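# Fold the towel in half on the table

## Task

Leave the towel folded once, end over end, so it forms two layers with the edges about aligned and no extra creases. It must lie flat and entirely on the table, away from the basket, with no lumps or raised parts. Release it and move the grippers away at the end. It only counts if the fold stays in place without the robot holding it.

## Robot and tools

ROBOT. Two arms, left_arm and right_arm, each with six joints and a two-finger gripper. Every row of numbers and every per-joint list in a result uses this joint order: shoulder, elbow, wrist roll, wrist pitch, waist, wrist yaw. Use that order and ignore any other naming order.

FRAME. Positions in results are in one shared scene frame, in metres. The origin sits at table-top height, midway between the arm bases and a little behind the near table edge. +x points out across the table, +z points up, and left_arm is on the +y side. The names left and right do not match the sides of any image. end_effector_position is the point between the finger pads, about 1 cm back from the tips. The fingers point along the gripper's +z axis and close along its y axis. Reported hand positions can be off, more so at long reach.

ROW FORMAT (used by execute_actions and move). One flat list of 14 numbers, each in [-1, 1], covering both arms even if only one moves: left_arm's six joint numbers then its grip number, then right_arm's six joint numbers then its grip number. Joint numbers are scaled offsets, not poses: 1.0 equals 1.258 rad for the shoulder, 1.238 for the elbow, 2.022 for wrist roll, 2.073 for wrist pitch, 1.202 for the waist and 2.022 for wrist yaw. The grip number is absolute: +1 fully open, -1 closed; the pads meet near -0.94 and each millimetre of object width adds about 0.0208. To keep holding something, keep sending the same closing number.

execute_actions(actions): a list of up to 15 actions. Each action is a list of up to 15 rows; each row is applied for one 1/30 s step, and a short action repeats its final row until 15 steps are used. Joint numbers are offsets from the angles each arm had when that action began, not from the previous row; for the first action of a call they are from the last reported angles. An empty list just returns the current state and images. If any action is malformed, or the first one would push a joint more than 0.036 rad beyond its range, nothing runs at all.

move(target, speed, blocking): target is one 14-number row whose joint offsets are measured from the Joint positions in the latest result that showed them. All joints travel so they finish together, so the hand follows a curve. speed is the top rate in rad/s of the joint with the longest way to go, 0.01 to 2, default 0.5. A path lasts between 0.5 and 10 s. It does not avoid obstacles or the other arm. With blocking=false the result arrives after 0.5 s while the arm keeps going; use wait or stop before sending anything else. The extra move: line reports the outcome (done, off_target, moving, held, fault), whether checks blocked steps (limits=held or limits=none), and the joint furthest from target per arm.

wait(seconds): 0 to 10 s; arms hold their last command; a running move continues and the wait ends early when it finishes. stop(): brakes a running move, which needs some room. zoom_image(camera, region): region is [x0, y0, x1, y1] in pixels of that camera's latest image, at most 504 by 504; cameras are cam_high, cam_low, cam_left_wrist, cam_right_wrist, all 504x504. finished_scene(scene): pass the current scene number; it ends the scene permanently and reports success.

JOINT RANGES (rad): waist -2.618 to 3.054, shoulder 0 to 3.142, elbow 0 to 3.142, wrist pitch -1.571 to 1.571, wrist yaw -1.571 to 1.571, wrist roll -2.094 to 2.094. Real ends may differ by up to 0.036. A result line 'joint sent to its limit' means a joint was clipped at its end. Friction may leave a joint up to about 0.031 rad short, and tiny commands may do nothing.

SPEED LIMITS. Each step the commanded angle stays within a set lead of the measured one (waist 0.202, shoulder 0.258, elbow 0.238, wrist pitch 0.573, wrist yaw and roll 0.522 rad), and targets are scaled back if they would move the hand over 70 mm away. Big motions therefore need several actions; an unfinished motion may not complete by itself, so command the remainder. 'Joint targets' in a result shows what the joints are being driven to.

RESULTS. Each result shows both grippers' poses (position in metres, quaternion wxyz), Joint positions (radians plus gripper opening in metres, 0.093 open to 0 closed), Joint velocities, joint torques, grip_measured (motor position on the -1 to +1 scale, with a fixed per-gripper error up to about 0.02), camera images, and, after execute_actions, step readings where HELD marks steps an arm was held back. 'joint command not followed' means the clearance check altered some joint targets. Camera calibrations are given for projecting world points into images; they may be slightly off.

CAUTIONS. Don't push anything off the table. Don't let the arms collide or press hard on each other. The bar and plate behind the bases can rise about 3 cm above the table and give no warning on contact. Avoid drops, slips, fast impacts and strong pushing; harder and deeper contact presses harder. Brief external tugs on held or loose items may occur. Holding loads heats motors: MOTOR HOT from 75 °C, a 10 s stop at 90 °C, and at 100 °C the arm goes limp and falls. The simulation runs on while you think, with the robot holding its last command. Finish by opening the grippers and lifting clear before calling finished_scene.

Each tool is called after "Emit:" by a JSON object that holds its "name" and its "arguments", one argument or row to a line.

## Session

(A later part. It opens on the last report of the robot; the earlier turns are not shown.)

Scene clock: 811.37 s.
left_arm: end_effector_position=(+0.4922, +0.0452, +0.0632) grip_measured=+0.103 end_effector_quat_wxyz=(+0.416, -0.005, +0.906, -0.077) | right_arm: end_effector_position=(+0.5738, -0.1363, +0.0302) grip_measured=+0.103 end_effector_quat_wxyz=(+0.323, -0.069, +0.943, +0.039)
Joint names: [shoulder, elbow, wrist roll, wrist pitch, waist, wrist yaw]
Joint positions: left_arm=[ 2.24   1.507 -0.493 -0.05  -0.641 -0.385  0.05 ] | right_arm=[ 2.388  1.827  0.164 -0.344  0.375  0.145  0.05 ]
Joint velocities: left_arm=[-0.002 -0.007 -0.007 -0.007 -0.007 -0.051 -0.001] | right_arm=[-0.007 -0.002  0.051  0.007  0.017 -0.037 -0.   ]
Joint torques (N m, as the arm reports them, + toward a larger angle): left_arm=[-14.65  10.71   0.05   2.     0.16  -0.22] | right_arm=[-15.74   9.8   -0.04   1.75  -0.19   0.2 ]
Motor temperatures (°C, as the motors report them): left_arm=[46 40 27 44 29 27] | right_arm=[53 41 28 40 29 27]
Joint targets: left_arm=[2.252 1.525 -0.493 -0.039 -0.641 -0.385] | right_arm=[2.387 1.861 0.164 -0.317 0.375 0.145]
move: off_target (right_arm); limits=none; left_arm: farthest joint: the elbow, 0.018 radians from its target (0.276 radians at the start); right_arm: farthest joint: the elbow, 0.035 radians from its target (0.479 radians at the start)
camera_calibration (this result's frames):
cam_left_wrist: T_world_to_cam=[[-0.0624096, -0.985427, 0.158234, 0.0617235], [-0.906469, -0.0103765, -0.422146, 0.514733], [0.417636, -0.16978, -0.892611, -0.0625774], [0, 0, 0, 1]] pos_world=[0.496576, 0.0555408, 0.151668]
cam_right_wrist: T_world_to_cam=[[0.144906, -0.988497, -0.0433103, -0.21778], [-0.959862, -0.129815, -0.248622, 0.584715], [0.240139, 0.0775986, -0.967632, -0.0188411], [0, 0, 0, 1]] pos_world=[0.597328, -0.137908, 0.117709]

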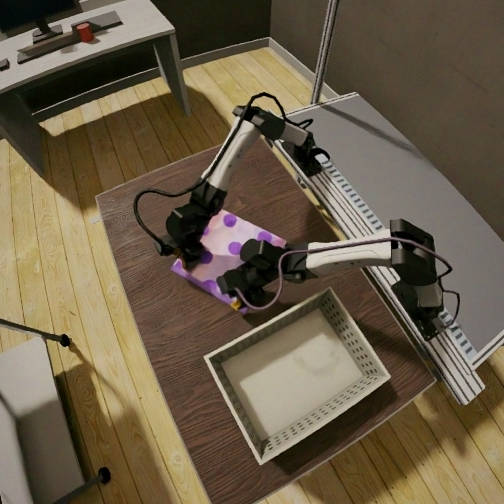

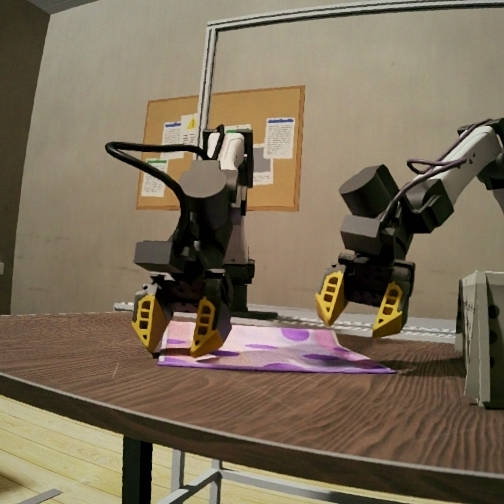

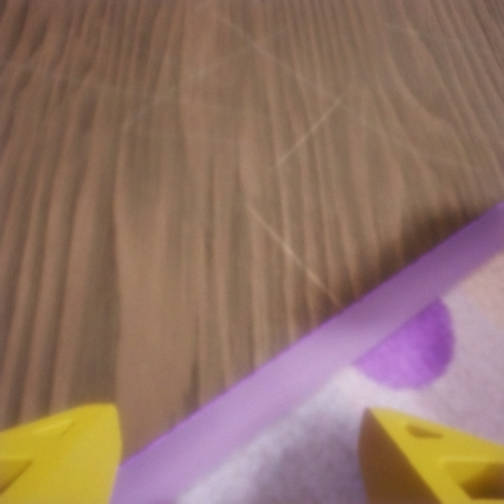

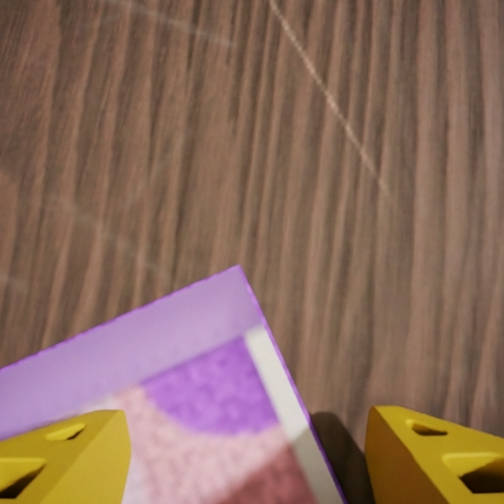

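Emit:
{"name": "execute_actions", "arguments": {
  "actions": [
    [[0,0,0,0,0,0,0.1,0.08,0.2,0,-0.058,0.05,0,0.1]],
    [[0.02,-0.02,0,0.025,0,0,0.1,0.015,0,0,0.007,0,0,0.1],[0.04,-0.04,0,0.045,0,0,0.1,0.03,0,0,0.015,0,0,0.1],[0.06,-0.055,0,0.06,0,0,0.1,0.045,0,0,0.022,0,0,0.1],[0.075,-0.07,0,0.07,0,0,0.1,0.06,0,0,0.03,0,0,0.1],[0.09,-0.075,0,0.07,0,0,0.1,0.075,0,0,0.03,0,0,0.1]]
  ]
}}

Scene clock: 827.10 s.
left_arm: end_effector_position=(+0.4910, +0.0442, +0.0216) grip_measured=+0.102 end_effector_quat_wxyz=(+0.424, -0.005, +0.902, -0.076) | right_arm: end_effector_position=(+0.5968, -0.0909, +0.0266) grip_measured=+0.102 end_effector_quat_wxyz=(+0.343, -0.091, +0.934, +0.048)
Joint names: [shoulder, elbow, wrist roll, wrist pitch, waist, wrist yaw]
Joint positions: left_arm=[ 2.319  1.44  -0.487  0.11  -0.645 -0.397  0.05 ] | right_arm=[ 2.536  2.052  0.161 -0.38   0.431  0.157  0.05 ]
Joint velocities: left_arm=[ 0.002 -0.002  0.007 -0.007 -0.002 -0.007  0.   ] | right_arm=[-0.007 -0.017 -0.037 -0.051  0.007 -0.037 -0.001]
Joint torques (N m, as the arm reports them, + toward a larger angle): left_arm=[-12.95   5.89  -0.03   1.8    0.55  -0.11] | right_arm=[-12.94   7.29  -0.02   1.49  -0.47   0.08]
Motor temperatures (°C, as the motors report them): left_arm=[50 42 27 44 29 27] | right_arm=[59 43 28 41 29 27]
Joint targets: left_arm=[2.353 1.414 -0.493 0.095 -0.641 -0.385] | right_arm=[2.578 2.050 0.164 -0.386 0.429 0.147]
Step readings (joint positions; steps 1 to 15: 1st action; 16 to 30: 2nd action):
0: left_arm=[2.240 1.507 -0.493 -0.050 -0.641 -0.385] | right_arm=[2.388 1.827 0.164 -0.344 0.375 0.145]
1: left_arm=[2.240 1.507 -0.493 -0.050 -0.641 -0.385] | right_arm=[2.404 1.864 0.164 -0.379 0.378 0.147]
2: left_arm=[2.240 1.507 -0.493 -0.050 -0.641 -0.385] | right_arm=[2.438 1.934 0.164 -0.405 0.382 0.148]
4: left_arm=[2.240 1.507 -0.493 -0.050 -0.641 -0.385] | right_arm=[2.480 2.018 0.164 -0.409 0.397 0.148]
8: left_arm=[2.240 1.507 -0.493 -0.050 -0.641 -0.385] | right_arm=[2.484 2.050 0.164 -0.425 0.425 0.147]
15: left_arm=[2.240 1.507 -0.493 -0.050 -0.641 -0.385] | right_arm=[2.484 2.050 0.164 -0.448 0.429 0.147]
16: left_arm=[2.240 1.505 -0.493 -0.045 -0.641 -0.385] | right_arm=[2.485 2.050 0.164 -0.449 0.429 0.147]
17: left_arm=[2.242 1.499 -0.493 -0.029 -0.641 -0.385] | right_arm=[2.487 2.050 0.164 -0.447 0.429 0.147]
19: left_arm=[2.256 1.479 -0.493 0.022 -0.641 -0.385] | right_arm=[2.501 2.050 0.164 -0.432 0.429 0.147]
23: left_arm=[2.317 1.440 -0.487 0.092 -0.643 -0.399] | right_arm=[2.530 2.052 0.161 -0.395 0.431 0.155]
30: Joint positions above
camera_calibration (this result's frames):
cam_left_wrist: T_world_to_cam=[[-0.0639156, -0.98589, 0.154713, 0.0681011], [-0.899071, -0.0103967, -0.43768, 0.492796], [0.433113, -0.167072, -0.88572, -0.107236], [0, 0, 0, 1]] pos_world=[0.493856, 0.0543475, 0.110169]
cam_right_wrist: T_world_to_cam=[[0.194976, -0.979888, -0.042468, -0.205464], [-0.940491, -0.1745, -0.291594, 0.597268], [0.278319, 0.0967947, -0.955599, -0.0527606], [0, 0, 0, 1]] pos_world=[0.61647, -0.092002, 0.115016]

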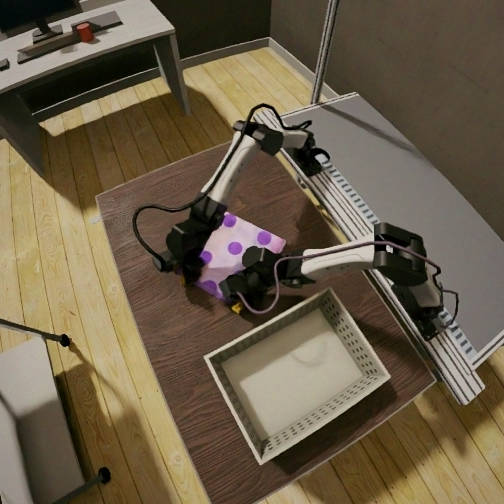

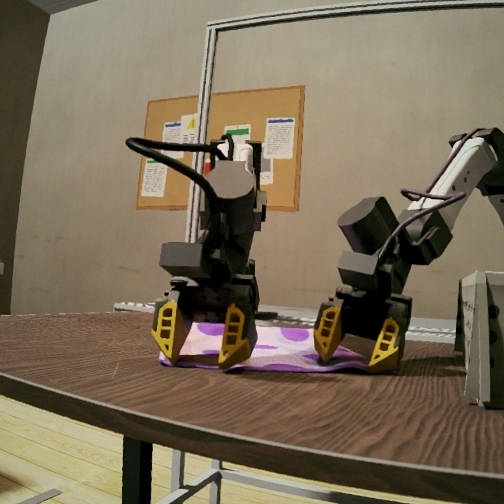

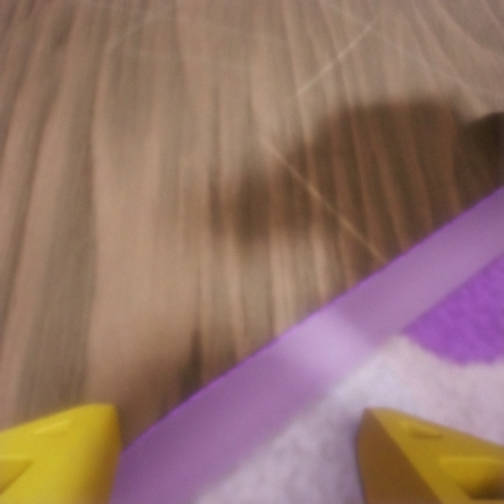

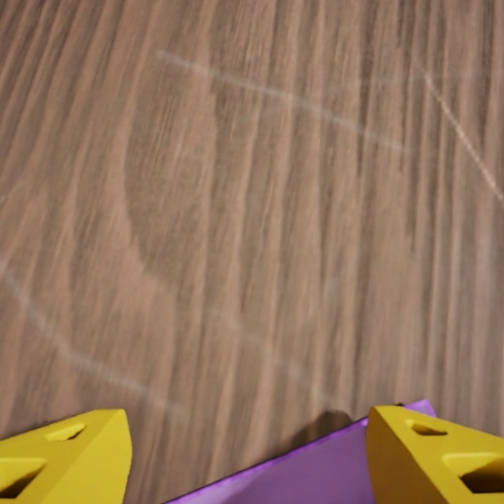

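Emit:
{"name": "execute_actions", "arguments": {
  "actions": [
    [[0.045,-0.02,0,0,0,0,-0.05,0.045,0,0,0,0,0,-0.05],[0.045,-0.02,0,0,0,0,-0.2,0.045,0,0,0,0,0,-0.2],[0.045,-0.02,0,0,0,0,-0.3,0.045,0,0,0,0,0,-0.3],[0.045,-0.02,0,0,0,0,-0.4,0.045,0,0,0,0,0,-0.4],[0.045,-0.02,0,0,0,0,-0.55,0.045,0,0,0,0,0,-0.55],[0.045,-0.02,0,0,0,0,-0.65,0.045,0,0,0,0,0,-0.65],[0.045,-0.02,0,0,0,0,-0.75,0.045,0,0,0,0,0,-0.75],[0.045,-0.02,0,0,0,0,-0.85,0.045,0,0,0,0,0,-0.85],[0.045,-0.02,0,0,0,0,-0.9,0.045,0,0,0,0,0,-0.9],[0.045,-0.02,0,0,0,0,-1,0.045,0,0,0,0,0,-1]],
    [[0,0,0,0,0,0,-1,0,0,0,0,0,0,-1]],
    [[-0.05,0.05,0,-0.05,0,0,-1,-0.08,0,0,-0.04,0,0,-1]],
    [[0,0,0,0,0,0,-1,0,0,0,0,0,0,-1]]
  ]
}}

Scene clock: 843.63 s.
left_arm: end_effector_position=(+0.5040, +0.0413, +0.0698) grip_measured=-1.000 end_effector_quat_wxyz=(+0.452, -0.018, +0.887, -0.086) | right_arm: end_effector_position=(+0.6017, -0.1010, +0.0756) grip_measured=-1.000 end_effector_quat_wxyz=(+0.371, -0.079, +0.924, +0.043)
Joint names: [shoulder, elbow, wrist roll, wrist pitch, waist, wrist yaw]
Joint positions: left_arm=[ 2.259  1.497 -0.486  0.061 -0.643 -0.417  0.   ] | right_arm=[ 2.449  2.052  0.161 -0.409  0.424  0.184  0.   ]
Joint velocities: left_arm=[-0.027 -0.007  0.007  0.066 -0.012 -0.022  0.   ] | right_arm=[-0.017  0.012  0.037 -0.037 -0.012 -0.022  0.   ]
Joint torques (N m, as the arm reports them, + toward a larger angle): left_arm=[-15.82   8.98   0.05   2.     0.19  -0.22] | right_arm=[-16.46   7.55  -0.04   1.61  -0.19   0.21]
Motor temperatures (°C, as the motors report them): left_arm=[52 40 27 44 29 27] | right_arm=[61 43 28 40 29 27]
Joint targets: left_arm=[2.259 1.497 -0.486 0.061 -0.643 -0.417] | right_arm=[2.449 2.052 0.161 -0.409 0.424 0.184]
Step readings (joint positions; steps 1 to 15: 1st action; 16 to 30: 2nd action; 31 to 45: 3rd action; 46 to 60: 4th action):
0: left_arm=[2.319 1.440 -0.487 0.110 -0.645 -0.397] | right_arm=[2.536 2.052 0.161 -0.380 0.431 0.157]
1: left_arm=[2.322 1.440 -0.487 0.112 -0.645 -0.398] | right_arm=[2.537 2.052 0.161 -0.379 0.431 0.159]
2: left_arm=[2.325 1.440 -0.487 0.117 -0.645 -0.403] | right_arm=[2.539 2.052 0.161 -0.374 0.431 0.165]
4: left_arm=[2.329 1.440 -0.486 0.123 -0.644 -0.416] | right_arm=[2.541 2.052 0.161 -0.366 0.429 0.177]
8: left_arm=[2.334 1.440 -0.486 0.133 -0.643 -0.420] | right_arm=[2.543 2.052 0.161 -0.355 0.425 0.184]
15: left_arm=[2.335 1.440 -0.486 0.143 -0.643 -0.416] | right_arm=[2.546 2.052 0.161 -0.344 0.424 0.181]
16: left_arm=[2.335 1.440 -0.486 0.146 -0.643 -0.417] | right_arm=[2.545 2.052 0.161 -0.342 0.424 0.182]
17: left_arm=[2.334 1.440 -0.486 0.147 -0.643 -0.417] | right_arm=[2.545 2.052 0.161 -0.341 0.424 0.183]
19: left_arm=[2.333 1.440 -0.486 0.149 -0.643 -0.417] | right_arm=[2.545 2.052 0.161 -0.340 0.424 0.184]
23: left_arm=[2.333 1.440 -0.486 0.149 -0.643 -0.417] | right_arm=[2.545 2.052 0.161 -0.340 0.424 0.184]
30: left_arm=[2.333 1.440 -0.486 0.149 -0.643 -0.417] | right_arm=[2.545 2.052 0.161 -0.340 0.424 0.184]
31: left_arm=[2.329 1.447 -0.486 0.133 -0.643 -0.417] | right_arm=[2.537 2.052 0.161 -0.347 0.424 0.184]
32: left_arm=[2.323 1.457 -0.486 0.108 -0.643 -0.417] | right_arm=[2.527 2.052 0.161 -0.369 0.424 0.184]
34: left_arm=[2.301 1.473 -0.486 0.081 -0.643 -0.417] | right_arm=[2.498 2.052 0.161 -0.392 0.424 0.184]
38: left_arm=[2.264 1.494 -0.486 0.075 -0.643 -0.417] | right_arm=[2.454 2.052 0.161 -0.397 0.424 0.184]
45: left_arm=[2.259 1.497 -0.486 0.062 -0.643 -0.417] | right_arm=[2.449 2.052 0.161 -0.409 0.424 0.184]
46: left_arm=[2.259 1.497 -0.486 0.061 -0.643 -0.417] | right_arm=[2.449 2.052 0.161 -0.409 0.424 0.184]
47: left_arm=[2.259 1.497 -0.486 0.061 -0.643 -0.417] | right_arm=[2.449 2.052 0.161 -0.409 0.424 0.184]
49: left_arm=[2.259 1.497 -0.486 0.061 -0.643 -0.417] | right_arm=[2.449 2.052 0.161 -0.409 0.424 0.184]
53: left_arm=[2.259 1.497 -0.486 0.061 -0.643 -0.417] | right_arm=[2.449 2.052 0.161 -0.409 0.424 0.184]
60: Joint positions above
camera_calibration (this result's frames):
cam_left_wrist: T_world_to_cam=[[-0.0551929, -0.981684, 0.182349, 0.0521802], [-0.869765, -0.0424223, -0.49164, 0.515872], [0.49037, -0.185736, -0.851492, -0.101165], [0, 0, 0, 1]] pos_world=[0.501176, 0.0543189, 0.157967]
cam_right_wrist: T_world_to_cam=[[0.170047, -0.984765, -0.0363502, -0.200198], [-0.925829, -0.147018, -0.348177, 0.612679], [0.337528, 0.0928603, -0.936724, -0.0437691], [0, 0, 0, 1]] pos_world=[0.616052, -0.103009, 0.165044]

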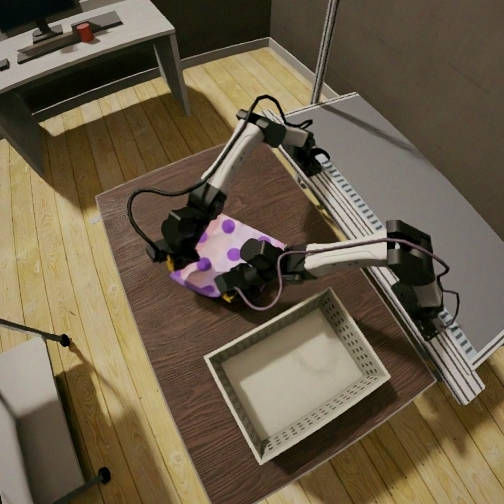

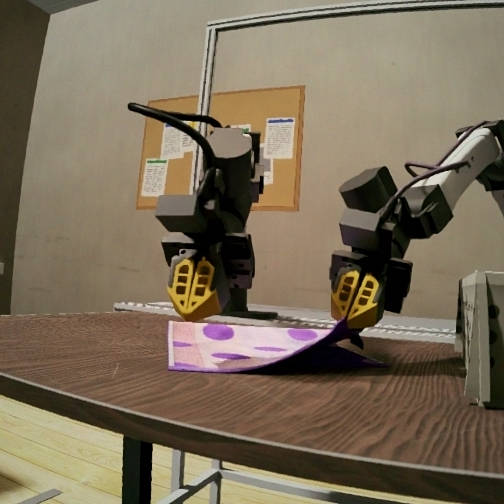

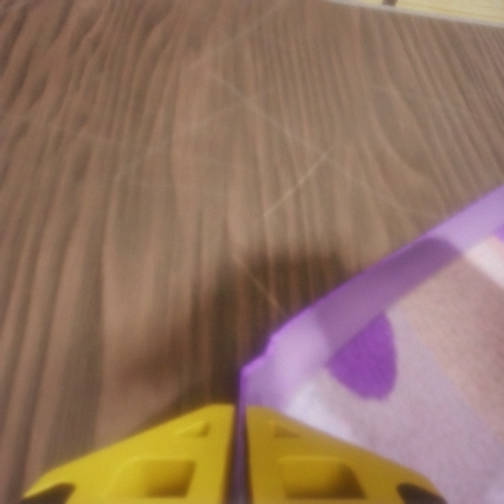

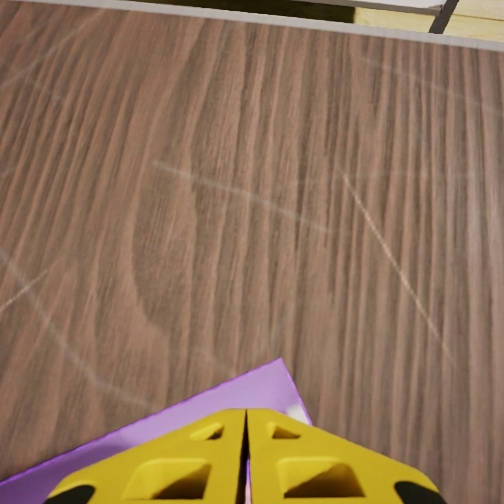

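Emit:
{"name": "execute_actions", "arguments": {
  "actions": [
    [[0,0,0,0,0,0,-1,0,0.03,0,0,0.035,-0.015,0.1]],
    [[0,0,0,0,0,0,-1,0.02,0,0,0.01,0,0,0.1],[0,0,0,0,0,0,-1,0.04,0,0,0.02,0,0,0.1],[0,0,0,0,0,0,-1,0.06,0,0,0.03,0,0,0.1],[0,0,0,0,0,0,-1,0.08,0,0,0.035,0,0,0.1],[0,0,0,0,0,0,-1,0.1,0,0,0.035,0,0,0.1],[0,0,0,0,0,0,-1,0.115,0,0,0.035,0,0,0.1]]
  ]
}}

Scene clock: 860.93 s.
left_arm: end_effector_position=(+0.5040, +0.0413, +0.0698) grip_measured=-1.000 end_effector_quat_wxyz=(+0.452, -0.018, +0.887, -0.086) | right_arm: end_effector_position=(+0.6006, -0.0725, +0.0271) grip_measured=+0.097 end_effector_quat_wxyz=(+0.365, -0.099, +0.924, +0.055)
Joint names: [shoulder, elbow, wrist roll, wrist pitch, waist, wrist yaw]
Joint positions: left_arm=[ 2.259  1.497 -0.486  0.061 -0.643 -0.417  0.   ] | right_arm=[ 2.556  2.058  0.158 -0.317  0.457  0.168  0.05 ]
Joint velocities: left_arm=[-0.002 -0.012  0.051 -0.007  0.007 -0.007  0.   ] | right_arm=[-0.002 -0.012 -0.022 -0.007 -0.017 -0.051 -0.   ]
Joint torques (N m, as the arm reports them, + toward a larger angle): left_arm=[-15.85   8.97   0.05   2.     0.18  -0.22] | right_arm=[-13.64   7.03  -0.01   1.43  -0.47   0.12]
Motor temperatures (°C, as the motors report them): left_arm=[56 41 27 44 29 27] | right_arm=[66 43 28 41 29 27]
Joint targets: left_arm=[2.259 1.497 -0.486 0.061 -0.643 -0.417] | right_arm=[2.594 2.052 0.161 -0.337 0.454 0.160]
Step readings (joint positions; steps 1 to 15: 1st action; 16 to 30: 2nd action):
0: left_arm=[2.259 1.497 -0.486 0.061 -0.643 -0.417] | right_arm=[2.449 2.052 0.161 -0.409 0.424 0.184]
1: left_arm=[2.259 1.497 -0.486 0.061 -0.643 -0.417] | right_arm=[2.449 2.052 0.161 -0.409 0.426 0.182]
2: left_arm=[2.259 1.497 -0.486 0.061 -0.643 -0.417] | right_arm=[2.449 2.052 0.161 -0.409 0.428 0.179]
4: left_arm=[2.259 1.497 -0.486 0.061 -0.643 -0.417] | right_arm=[2.449 2.052 0.161 -0.409 0.436 0.174]
8: left_arm=[2.259 1.497 -0.486 0.061 -0.643 -0.417] | right_arm=[2.449 2.052 0.161 -0.409 0.452 0.165]
15: left_arm=[2.259 1.497 -0.486 0.061 -0.643 -0.417] | right_arm=[2.449 2.052 0.161 -0.409 0.454 0.160]
16: left_arm=[2.259 1.497 -0.486 0.061 -0.643 -0.417] | right_arm=[2.450 2.052 0.161 -0.409 0.454 0.160]
17: left_arm=[2.259 1.497 -0.486 0.061 -0.643 -0.417] | right_arm=[2.454 2.052 0.161 -0.405 0.454 0.160]
19: left_arm=[2.259 1.497 -0.486 0.061 -0.643 -0.417] | right_arm=[2.475 2.052 0.161 -0.383 0.454 0.160]
23: left_arm=[2.259 1.497 -0.486 0.061 -0.643 -0.417] | right_arm=[2.550 2.054 0.158 -0.342 0.456 0.170]
30: Joint positions above
camera_calibration (this result's frames):
cam_left_wrist: T_world_to_cam=[[-0.0551929, -0.981684, 0.182349, 0.0521802], [-0.869765, -0.0424223, -0.49164, 0.515872], [0.49037, -0.185736, -0.851492, -0.101165], [0, 0, 0, 1]] pos_world=[0.501176, 0.0543189, 0.157967]
cam_right_wrist: T_world_to_cam=[[0.215658, -0.975465, -0.0442601, -0.200303], [-0.921801, -0.188422, -0.338792, 0.593282], [0.32214, 0.113862, -0.93982, -0.0806105], [0, 0, 0, 1]] pos_world=[0.616053, -0.0744225, 0.116375]

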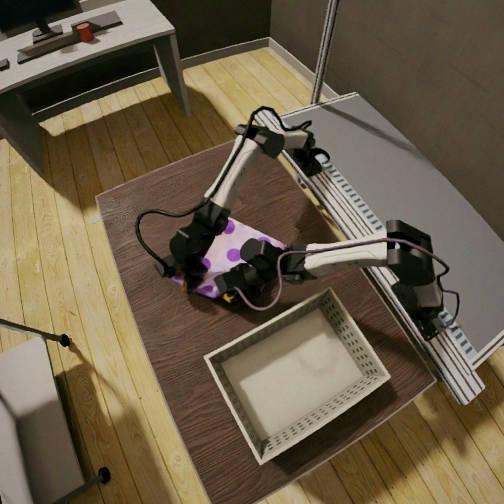

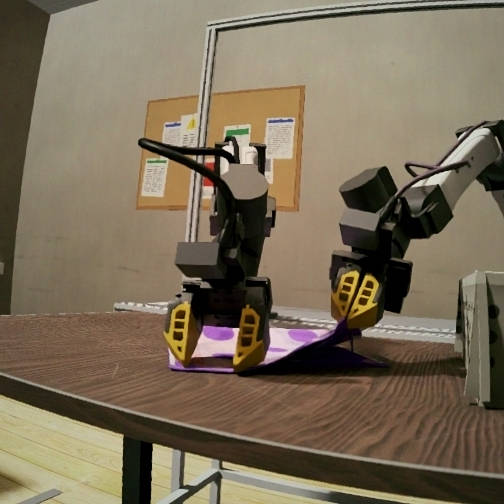

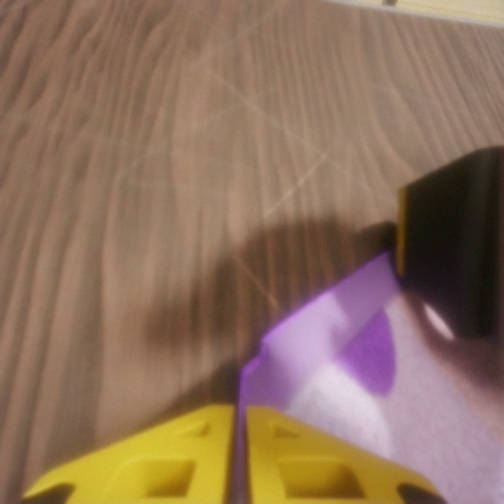

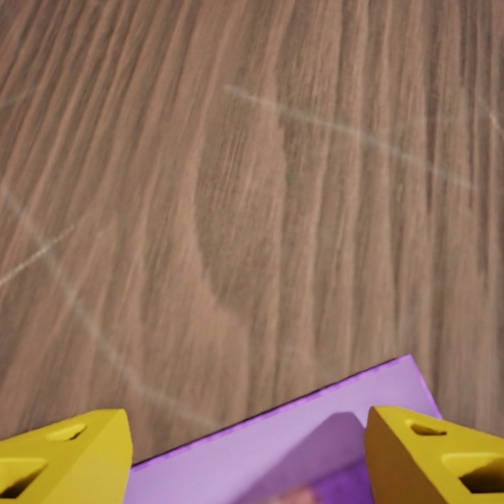

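Similar to the earlier success. Close.

Emit:
{"name": "execute_actions", "arguments": {
  "actions": [
    [[0,0,0,0,0,0,-1,0.045,0,0,0,0,0,-0.05],[0,0,0,0,0,0,-1,0.045,0,0,0,0,0,-0.2],[0,0,0,0,0,0,-1,0.045,0,0,0,0,0,-0.3],[0,0,0,0,0,0,-1,0.045,0,0,0,0,0,-0.4],[0,0,0,0,0,0,-1,0.045,0,0,0,0,0,-0.55],[0,0,0,0,0,0,-1,0.045,0,0,0,0,0,-0.65],[0,0,0,0,0,0,-1,0.045,0,0,0,0,0,-0.75],[0,0,0,0,0,0,-1,0.045,0,0,0,0,0,-0.85],[0,0,0,0,0,0,-1,0.045,0,0,0,0,0,-0.9],[0,0,0,0,0,0,-1,0.045,0,0,0,0,0,-1]],
    [[0,0,0,0,0,0,-1,0,0,0,0,0,0,-1]],
    [[0,0,0,0,0,0,-1,-0.08,0,0,-0.04,0,0,-1]],
    [[0,0,0,0,0,0,-1,0,0,0,0,0,0,-1]]
  ]
}}

Scene clock: 873.23 s.
left_arm: end_effector_position=(+0.5040, +0.0413, +0.0698) grip_measured=-1.000 end_effector_quat_wxyz=(+0.452, -0.018, +0.887, -0.086) | right_arm: end_effector_position=(+0.6043, -0.0803, +0.0765) grip_measured=-1.000 end_effector_quat_wxyz=(+0.391, -0.089, +0.915, +0.052)
Joint names: [shoulder, elbow, wrist roll, wrist pitch, waist, wrist yaw]
Joint positions: left_arm=[ 2.259  1.497 -0.486  0.061 -0.643 -0.417  0.   ] | right_arm=[ 2.469  2.058  0.158 -0.351  0.453  0.19   0.   ]
Joint velocities: left_arm=[ 0.012 -0.002  0.007  0.051  0.002 -0.022  0.   ] | right_arm=[-0.012 -0.012  0.095 -0.051 -0.007  0.066  0.   ]
Joint torques (N m, as the arm reports them, + toward a larger angle): left_arm=[-15.88   8.99   0.06   1.99   0.19  -0.22] | right_arm=[-16.66   7.65  -0.04   1.66  -0.18   0.21]
Motor temperatures (°C, as the motors report them): left_arm=[57 41 27 45 29 27] | right_arm=[67 43 28 40 29 27]
Joint targets: left_arm=[2.259 1.497 -0.486 0.061 -0.643 -0.417] | right_arm=[2.469 2.058 0.158 -0.351 0.453 0.190]
Step readings (joint positions; steps 1 to 15: 1st action; 16 to 30: 2nd action; 31 to 45: 3rd action; 46 to 60: 4th action):
0: left_arm=[2.259 1.497 -0.486 0.061 -0.643 -0.417] | right_arm=[2.556 2.058 0.158 -0.317 0.457 0.168]
1: left_arm=[2.259 1.497 -0.486 0.061 -0.643 -0.417] | right_arm=[2.558 2.058 0.158 -0.315 0.457 0.170]
2: left_arm=[2.259 1.497 -0.486 0.061 -0.643 -0.417] | right_arm=[2.560 2.058 0.158 -0.310 0.457 0.175]
4: left_arm=[2.259 1.497 -0.486 0.061 -0.643 -0.417] | right_arm=[2.562 2.058 0.158 -0.300 0.455 0.185]
8: left_arm=[2.259 1.497 -0.486 0.061 -0.643 -0.417] | right_arm=[2.565 2.058 0.158 -0.289 0.453 0.189]
15: left_arm=[2.259 1.497 -0.486 0.061 -0.643 -0.417] | right_arm=[2.565 2.058 0.158 -0.284 0.453 0.189]
16: left_arm=[2.259 1.497 -0.486 0.061 -0.643 -0.417] | right_arm=[2.564 2.058 0.158 -0.282 0.453 0.190]
17: left_arm=[2.259 1.497 -0.486 0.061 -0.643 -0.417] | right_arm=[2.564 2.058 0.158 -0.281 0.453 0.190]
19: left_arm=[2.259 1.497 -0.486 0.061 -0.643 -0.417] | right_arm=[2.564 2.058 0.158 -0.279 0.453 0.190]
23: left_arm=[2.259 1.497 -0.486 0.061 -0.643 -0.417] | right_arm=[2.564 2.058 0.158 -0.279 0.453 0.190]
30: left_arm=[2.259 1.497 -0.486 0.061 -0.643 -0.417] | right_arm=[2.564 2.058 0.158 -0.279 0.453 0.190]
31: left_arm=[2.259 1.497 -0.486 0.061 -0.643 -0.417] | right_arm=[2.555 2.058 0.158 -0.286 0.453 0.190]
32: left_arm=[2.259 1.497 -0.486 0.061 -0.643 -0.417] | right_arm=[2.545 2.058 0.158 -0.307 0.453 0.190]
34: left_arm=[2.259 1.497 -0.486 0.061 -0.643 -0.417] | right_arm=[2.516 2.058 0.158 -0.332 0.453 0.190]
38: left_arm=[2.259 1.497 -0.486 0.061 -0.643 -0.417] | right_arm=[2.473 2.058 0.158 -0.338 0.453 0.190]
45: left_arm=[2.259 1.497 -0.486 0.061 -0.643 -0.417] | right_arm=[2.469 2.058 0.158 -0.351 0.453 0.190]
46: left_arm=[2.259 1.497 -0.486 0.061 -0.643 -0.417] | right_arm=[2.469 2.058 0.158 -0.351 0.453 0.190]
47: left_arm=[2.259 1.497 -0.486 0.061 -0.643 -0.417] | right_arm=[2.469 2.058 0.158 -0.351 0.453 0.190]
49: left_arm=[2.259 1.497 -0.486 0.061 -0.643 -0.417] | right_arm=[2.469 2.058 0.158 -0.351 0.453 0.190]
53: left_arm=[2.259 1.497 -0.486 0.061 -0.643 -0.417] | right_arm=[2.469 2.058 0.158 -0.351 0.453 0.190]
60: Joint positions above
camera_calibration (this result's frames):
cam_left_wrist: T_world_to_cam=[[-0.0551929, -0.981684, 0.182349, 0.0521802], [-0.869765, -0.0424223, -0.49164, 0.515872], [0.49037, -0.185736, -0.851492, -0.101165], [0, 0, 0, 1]] pos_world=[0.501176, 0.0543189, 0.157967]
cam_right_wrist: T_world_to_cam=[[0.196199, -0.979684, -0.0415291, -0.195277], [-0.905845, -0.16487, -0.39021, 0.608124], [0.375435, 0.114178, -0.919789, -0.068181], [0, 0, 0, 1]] pos_world=[0.614777, -0.0832638, 0.166474]

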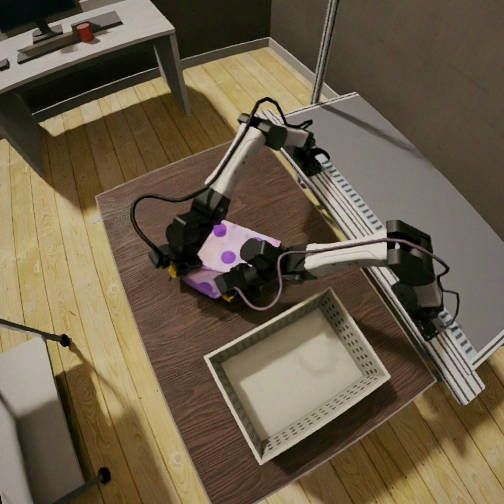

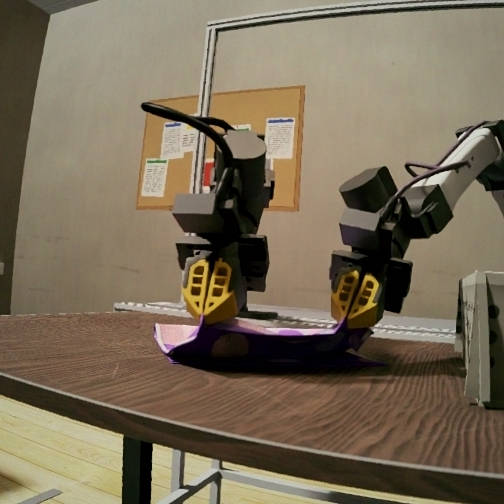

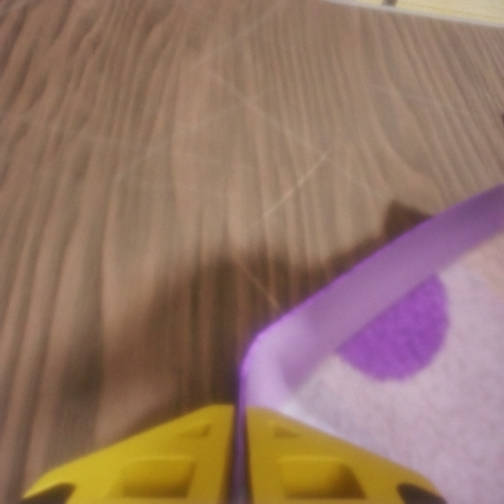

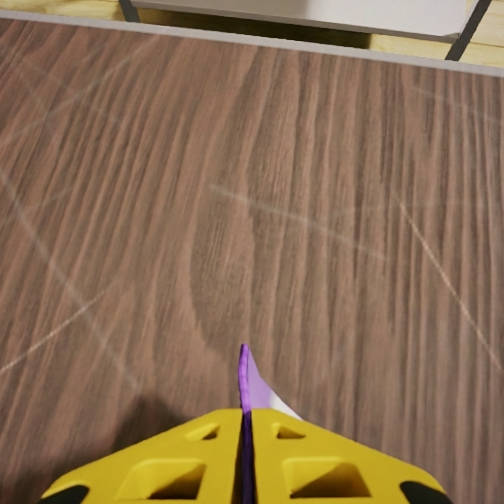

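Emit:
{"name": "move", "arguments": {
  "target": [-0.259,-0.099,-0.12,-0.098,-0.241,0,-1,-0.572,-0.62,0,0.023,-0.065,0,-1],
  "speed": 0.3
}}

Scene clock: 899.10 s.
left_arm: end_effector_position=(+0.3728, -0.0442, +0.1720) grip_measured=-1.000 end_effector_quat_wxyz=(+0.431, -0.002, +0.877, -0.213) | right_arm: end_effector_position=(+0.4706, -0.1813, +0.1523) grip_measured=-1.000 end_effector_quat_wxyz=(+0.376, -0.064, +0.924, +0.040)
Joint names: [shoulder, elbow, wrist roll, wrist pitch, waist, wrist yaw]
Joint positions: left_arm=[ 1.939  1.395 -0.723 -0.117 -0.924 -0.417  0.   ] | right_arm=[ 1.771  1.311  0.158 -0.335  0.389  0.178  0.   ]
Joint velocities: left_arm=[ 0.002  0.007 -0.022  0.037 -0.002  0.007  0.   ] | right_arm=[-0.007  0.007  0.022 -0.022 -0.007 -0.051  0.   ]
Joint torques (N m, as the arm reports them, + toward a larger angle): left_arm=[-13.77   7.64   0.04   1.8   -0.55  -0.21] | right_arm=[-12.51   6.03  -0.04   1.95  -1.48   0.37]
Motor temperatures (°C, as the motors report them): left_arm=[60 41 27 45 29 27] | right_arm=[72 43 28 41 29 27]
Joint targets: left_arm=[1.933 1.375 -0.729 -0.142 -0.933 -0.417] | right_arm=[1.749 1.291 0.158 -0.303 0.375 0.190]
move: off_target (left_arm, right_arm); limits=none; left_arm: farthest joint: the wrist pitch, 0.025 radians from its target (0.203 radians at the start); right_arm: farthest joint: the wrist pitch, 0.032 radians from its target (0.048 radians at the start)
camera_calibration (this result's frames):
cam_left_wrist: T_world_to_cam=[[-0.188099, -0.902823, 0.38669, -0.039806], [-0.884162, -0.0157735, -0.466913, 0.450643], [0.42764, -0.429723, -0.795275, 0.037231], [0, 0, 0, 1]] pos_world=[0.375032, -0.0128306, 0.255413]
cam_right_wrist: T_world_to_cam=[[0.140954, -0.989189, -0.0404658, -0.240734], [-0.926902, -0.117497, -0.356436, 0.513234], [0.347828, 0.0877489, -0.933443, 0.0735062], [0, 0, 0, 1]] pos_world=[0.484082, -0.184278, 0.241807]

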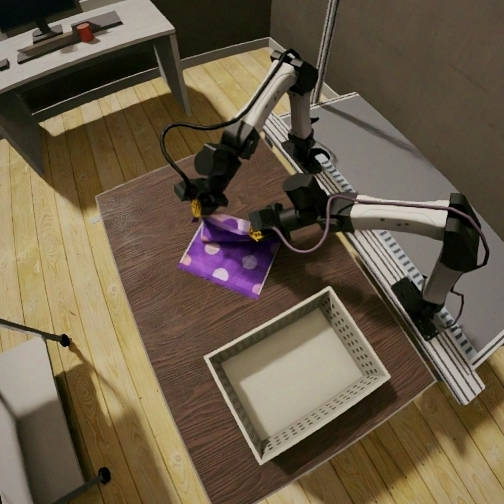

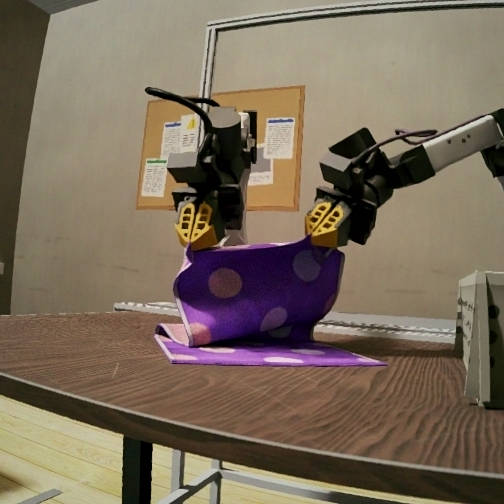

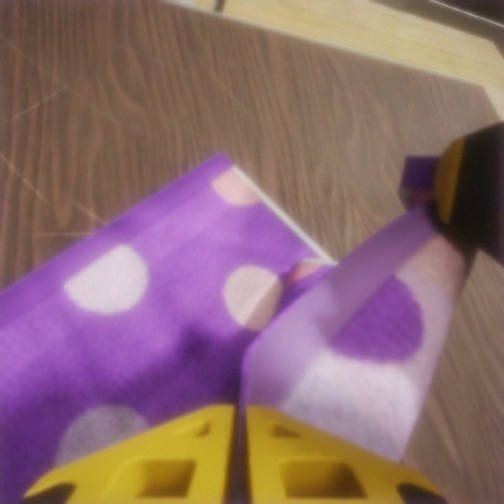

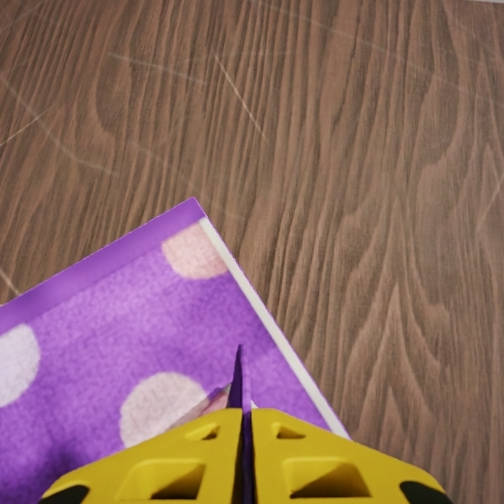

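Emit:
{"name": "move", "arguments": {
  "target": [0.044,-0.015,-0.143,0.016,-0.284,0,-1,-0.54,-0.496,0,-0.015,-0.134,0,-1],
  "speed": 0.3
}}

Scene clock: 917.07 s.
left_arm: end_effector_position=(+0.2276, -0.1489, +0.1629) grip_measured=-1.000 end_effector_quat_wxyz=(+0.354, +0.020, +0.874, -0.333) | right_arm: end_effector_position=(+0.3296, -0.2854, +0.1481) grip_measured=-1.000 end_effector_quat_wxyz=(+0.383, -0.000, +0.923, +0.021)
Joint names: [shoulder, elbow, wrist roll, wrist pitch, waist, wrist yaw]
Joint positions: left_arm=[ 1.976  1.395 -1.008 -0.078 -1.253 -0.418  0.   ] | right_arm=[ 1.112  0.714  0.158 -0.376  0.244  0.16   0.   ]
Joint velocities: left_arm=[ 0.017  0.007 -0.037  0.022  0.002 -0.081  0.   ] | right_arm=[ 0.002 -0.032 -0.007 -0.051  0.007 -0.037  0.   ]
Joint torques (N m, as the arm reports them, + toward a larger angle): left_arm=[-11.97   7.71   0.03   1.96  -0.77  -0.2 ] | right_arm=[-5.84  6.41 -0.04  1.75 -1.72  0.42]
Motor temperatures (°C, as the motors report them): left_arm=[58 41 27 44 29 27] | right_arm=[68 42 28 42 29 27]
Joint targets: left_arm=[1.994 1.377 -1.013 -0.084 -1.265 -0.417] | right_arm=[1.091 0.697 0.158 -0.366 0.228 0.179]
move: done; limits=none; left_arm: farthest joint: the elbow, 0.019 radians from its target (0.019 radians at the start); right_arm: farthest joint: the shoulder, 0.020 radians from its target (0.679 radians at the start)
camera_calibration (this result's frames):
cam_left_wrist: T_world_to_cam=[[-0.275219, -0.76729, 0.579241, -0.149472], [-0.931426, 0.0635792, -0.358335, 0.321285], [0.238119, -0.638141, -0.732172, 0.0489595], [0, 0, 0, 1]] pos_world=[0.246457, -0.103872, 0.237555]
cam_right_wrist: T_world_to_cam=[[0.00933897, -0.998442, -0.0550178, -0.281106], [-0.92989, 0.0115615, -0.367657, 0.408293], [0.36772, 0.054594, -0.928333, 0.110967], [0, 0, 0, 1]] pos_world=[0.341487, -0.291446, 0.23766]

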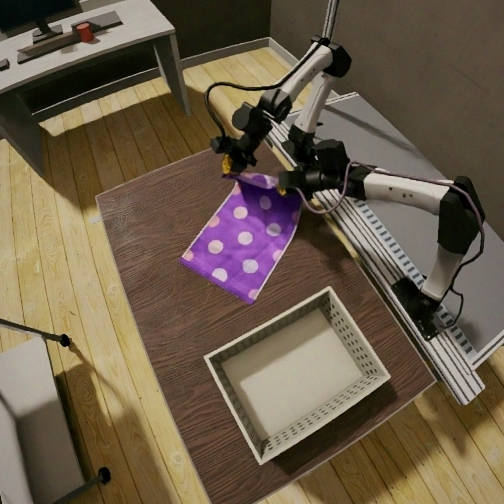

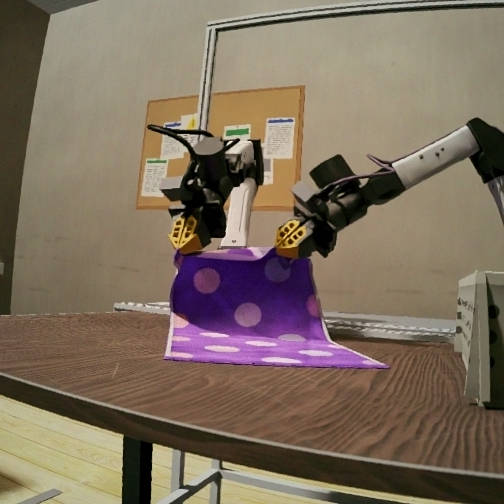

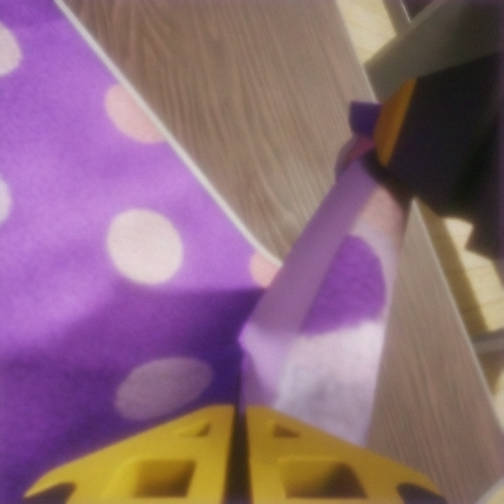

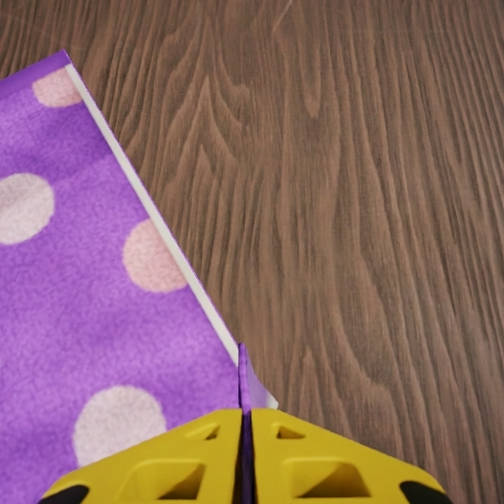

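Emit:
{"name": "move", "arguments": {
  "target": [-0.03,0,0.141,-0.019,0.266,0,-1,0.524,0.482,0,0.02,0.109,0,-1],
  "speed": 0.25
}}

Scene clock: 936.43 s.
left_arm: end_effector_position=(+0.3692, -0.0519, +0.1720) grip_measured=-1.000 end_effector_quat_wxyz=(+0.433, -0.001, +0.874, -0.222) | right_arm: end_effector_position=(+0.4608, -0.1910, +0.1387) grip_measured=-1.000 end_effector_quat_wxyz=(+0.351, -0.063, +0.933, +0.042)
Joint names: [shoulder, elbow, wrist roll, wrist pitch, waist, wrist yaw]
Joint positions: left_arm=[ 1.947  1.395 -0.732 -0.096 -0.938 -0.418  0.   ] | right_arm=[ 1.761  1.28   0.158 -0.363  0.366  0.148  0.   ]
Joint velocities: left_arm=[ 0.002 -0.012  0.037  0.007  0.002  0.037  0.   ] | right_arm=[-0.002 -0.007  0.007  0.037 -0.022 -0.007  0.   ]
Joint torques (N m, as the arm reports them, + toward a larger angle): left_arm=[-14.11   9.65   0.2    1.84   0.52  -0.21] | right_arm=[-9.5   9.76 -0.04  1.85  0.68  0.34]
Motor temperatures (°C, as the motors report them): left_arm=[56 41 27 45 29 27] | right_arm=[61 42 28 42 29 27]
Joint targets: left_arm=[1.938 1.395 -0.722 -0.117 -0.933 -0.418] | right_arm=[1.771 1.311 0.158 -0.334 0.375 0.160]
move: off_target (left_arm, right_arm); limits=none; left_arm: farthest joint: the wrist pitch, 0.022 radians from its target (0.039 radians at the start); right_arm: farthest joint: the elbow, 0.031 radians from its target (0.597 radians at the start)
camera_calibration (this result's frames):
cam_left_wrist: T_world_to_cam=[[-0.197477, -0.894467, 0.401162, -0.0460193], [-0.881753, -0.0167561, -0.471414, 0.447163], [0.428387, -0.446819, -0.78539, 0.0326926], [0, 0, 0, 1]] pos_world=[0.371194, -0.0190624, 0.254937]
cam_right_wrist: T_world_to_cam=[[0.13813, -0.989131, -0.0503928, -0.246773], [-0.944811, -0.116337, -0.306264, 0.499753], [0.297073, 0.0899159, -0.950612, 0.0912751], [0, 0, 0, 1]] pos_world=[0.479144, -0.194158, 0.227388]

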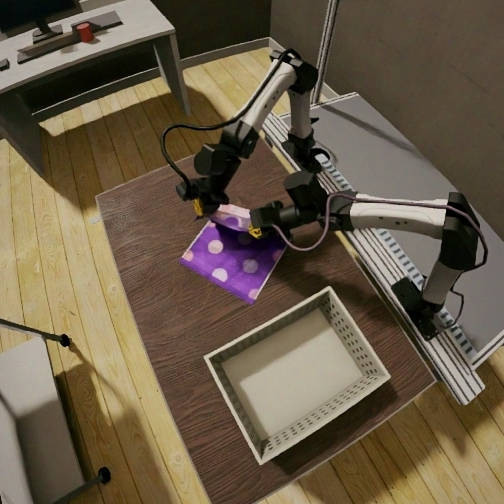

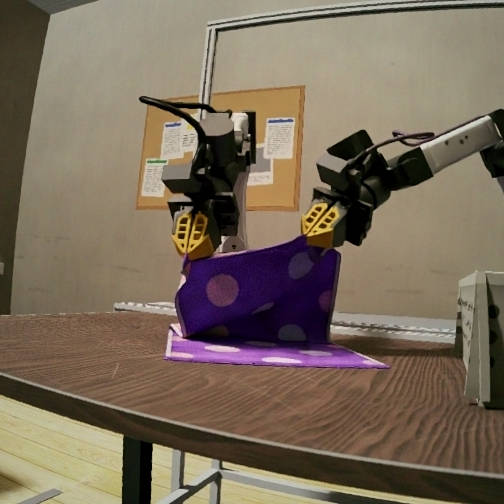

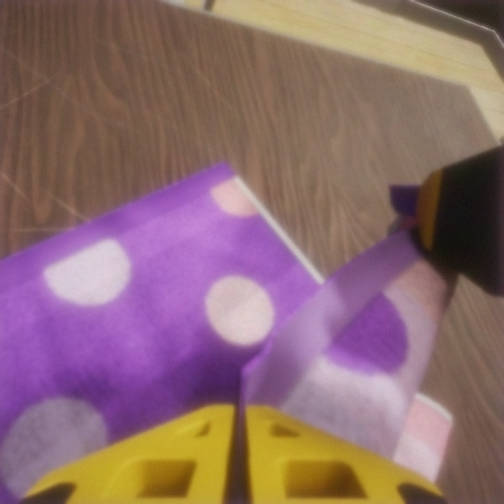

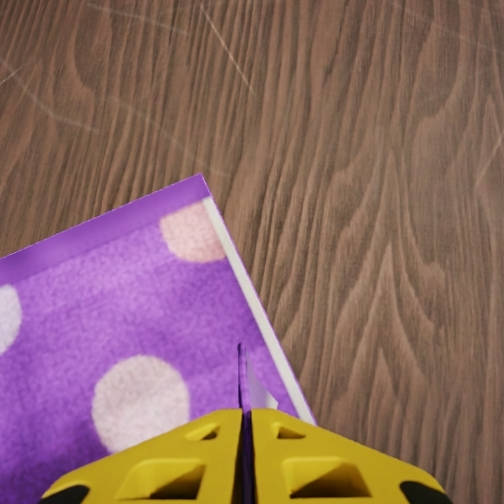

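Emit:
{"name": "move", "arguments": {
  "target": [0.095,-0.105,0.025,0.095,0.058,0,-1,0.127,0.04,0,0.115,0.025,0,-1],
  "speed": 0.15
}}

Scene clock: 954.73 s.
left_arm: end_effector_position=(+0.3946, -0.0311, +0.1087) grip_measured=-1.000 end_effector_quat_wxyz=(+0.438, -0.009, +0.877, -0.194) | right_arm: end_effector_position=(+0.4948, -0.1650, +0.1089) grip_measured=-1.000 end_effector_quat_wxyz=(+0.382, -0.068, +0.920, +0.059)
Joint names: [shoulder, elbow, wrist roll, wrist pitch, waist, wrist yaw]
Joint positions: left_arm=[ 2.048  1.283 -0.691  0.102 -0.875 -0.418  0.   ] | right_arm=[ 1.911  1.299  0.158 -0.159  0.384  0.141  0.   ]
Joint velocities: left_arm=[-0.012 -0.012 -0.037  0.022  0.002  0.066  0.   ] | right_arm=[ 0.002 -0.007 -0.037 -0.007 -0.002  0.007  0.   ]
Joint torques (N m, as the arm reports them, + toward a larger angle): left_arm=[-12.16   7.25   0.16   2.02   0.57  -0.22] | right_arm=[-10.87   9.6   -0.04   1.99   0.88   0.29]
Motor temperatures (°C, as the motors report them): left_arm=[56 41 27 44 29 27] | right_arm=[59 44 28 43 29 27]
Joint targets: left_arm=[2.067 1.266 -0.682 0.101 -0.868 -0.418] | right_arm=[1.920 1.329 0.158 -0.125 0.396 0.149]
move: off_target (right_arm); limits=none; left_arm: farthest joint: the shoulder, 0.019 radians from its target (0.120 radians at the start); right_arm: farthest joint: the wrist pitch, 0.035 radians from its target (0.238 radians at the start)
camera_calibration (this result's frames):
cam_left_wrist: T_world_to_cam=[[-0.161775, -0.918205, 0.361565, -0.00756072], [-0.879376, -0.032126, -0.475043, 0.439036], [0.447802, -0.394802, -0.80225, -0.0229086], [0, 0, 0, 1]] pos_world=[0.395113, -0.00188215, 0.192917]
cam_right_wrist: T_world_to_cam=[[0.162721, -0.984037, -0.0720667, -0.236243], [-0.919803, -0.124856, -0.371986, 0.51914], [0.35705, 0.126817, -0.925437, 0.0241547], [0, 0, 0, 1]] pos_world=[0.507323, -0.170717, 0.198441]

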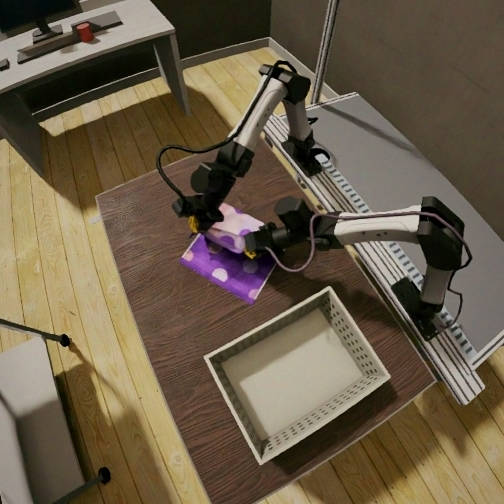

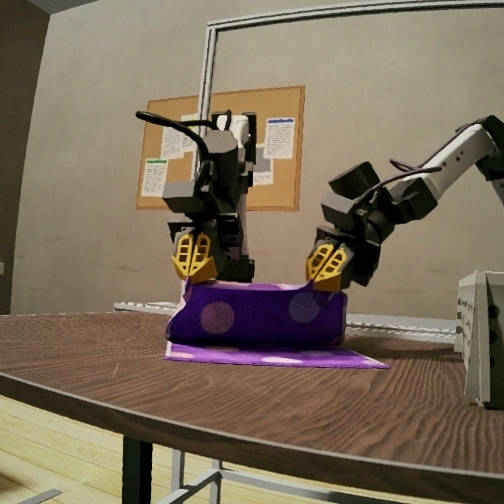

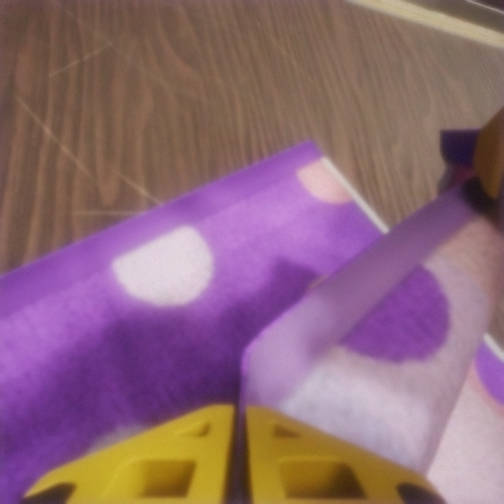

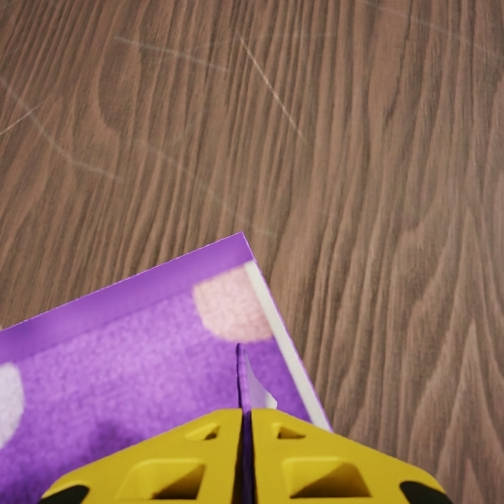

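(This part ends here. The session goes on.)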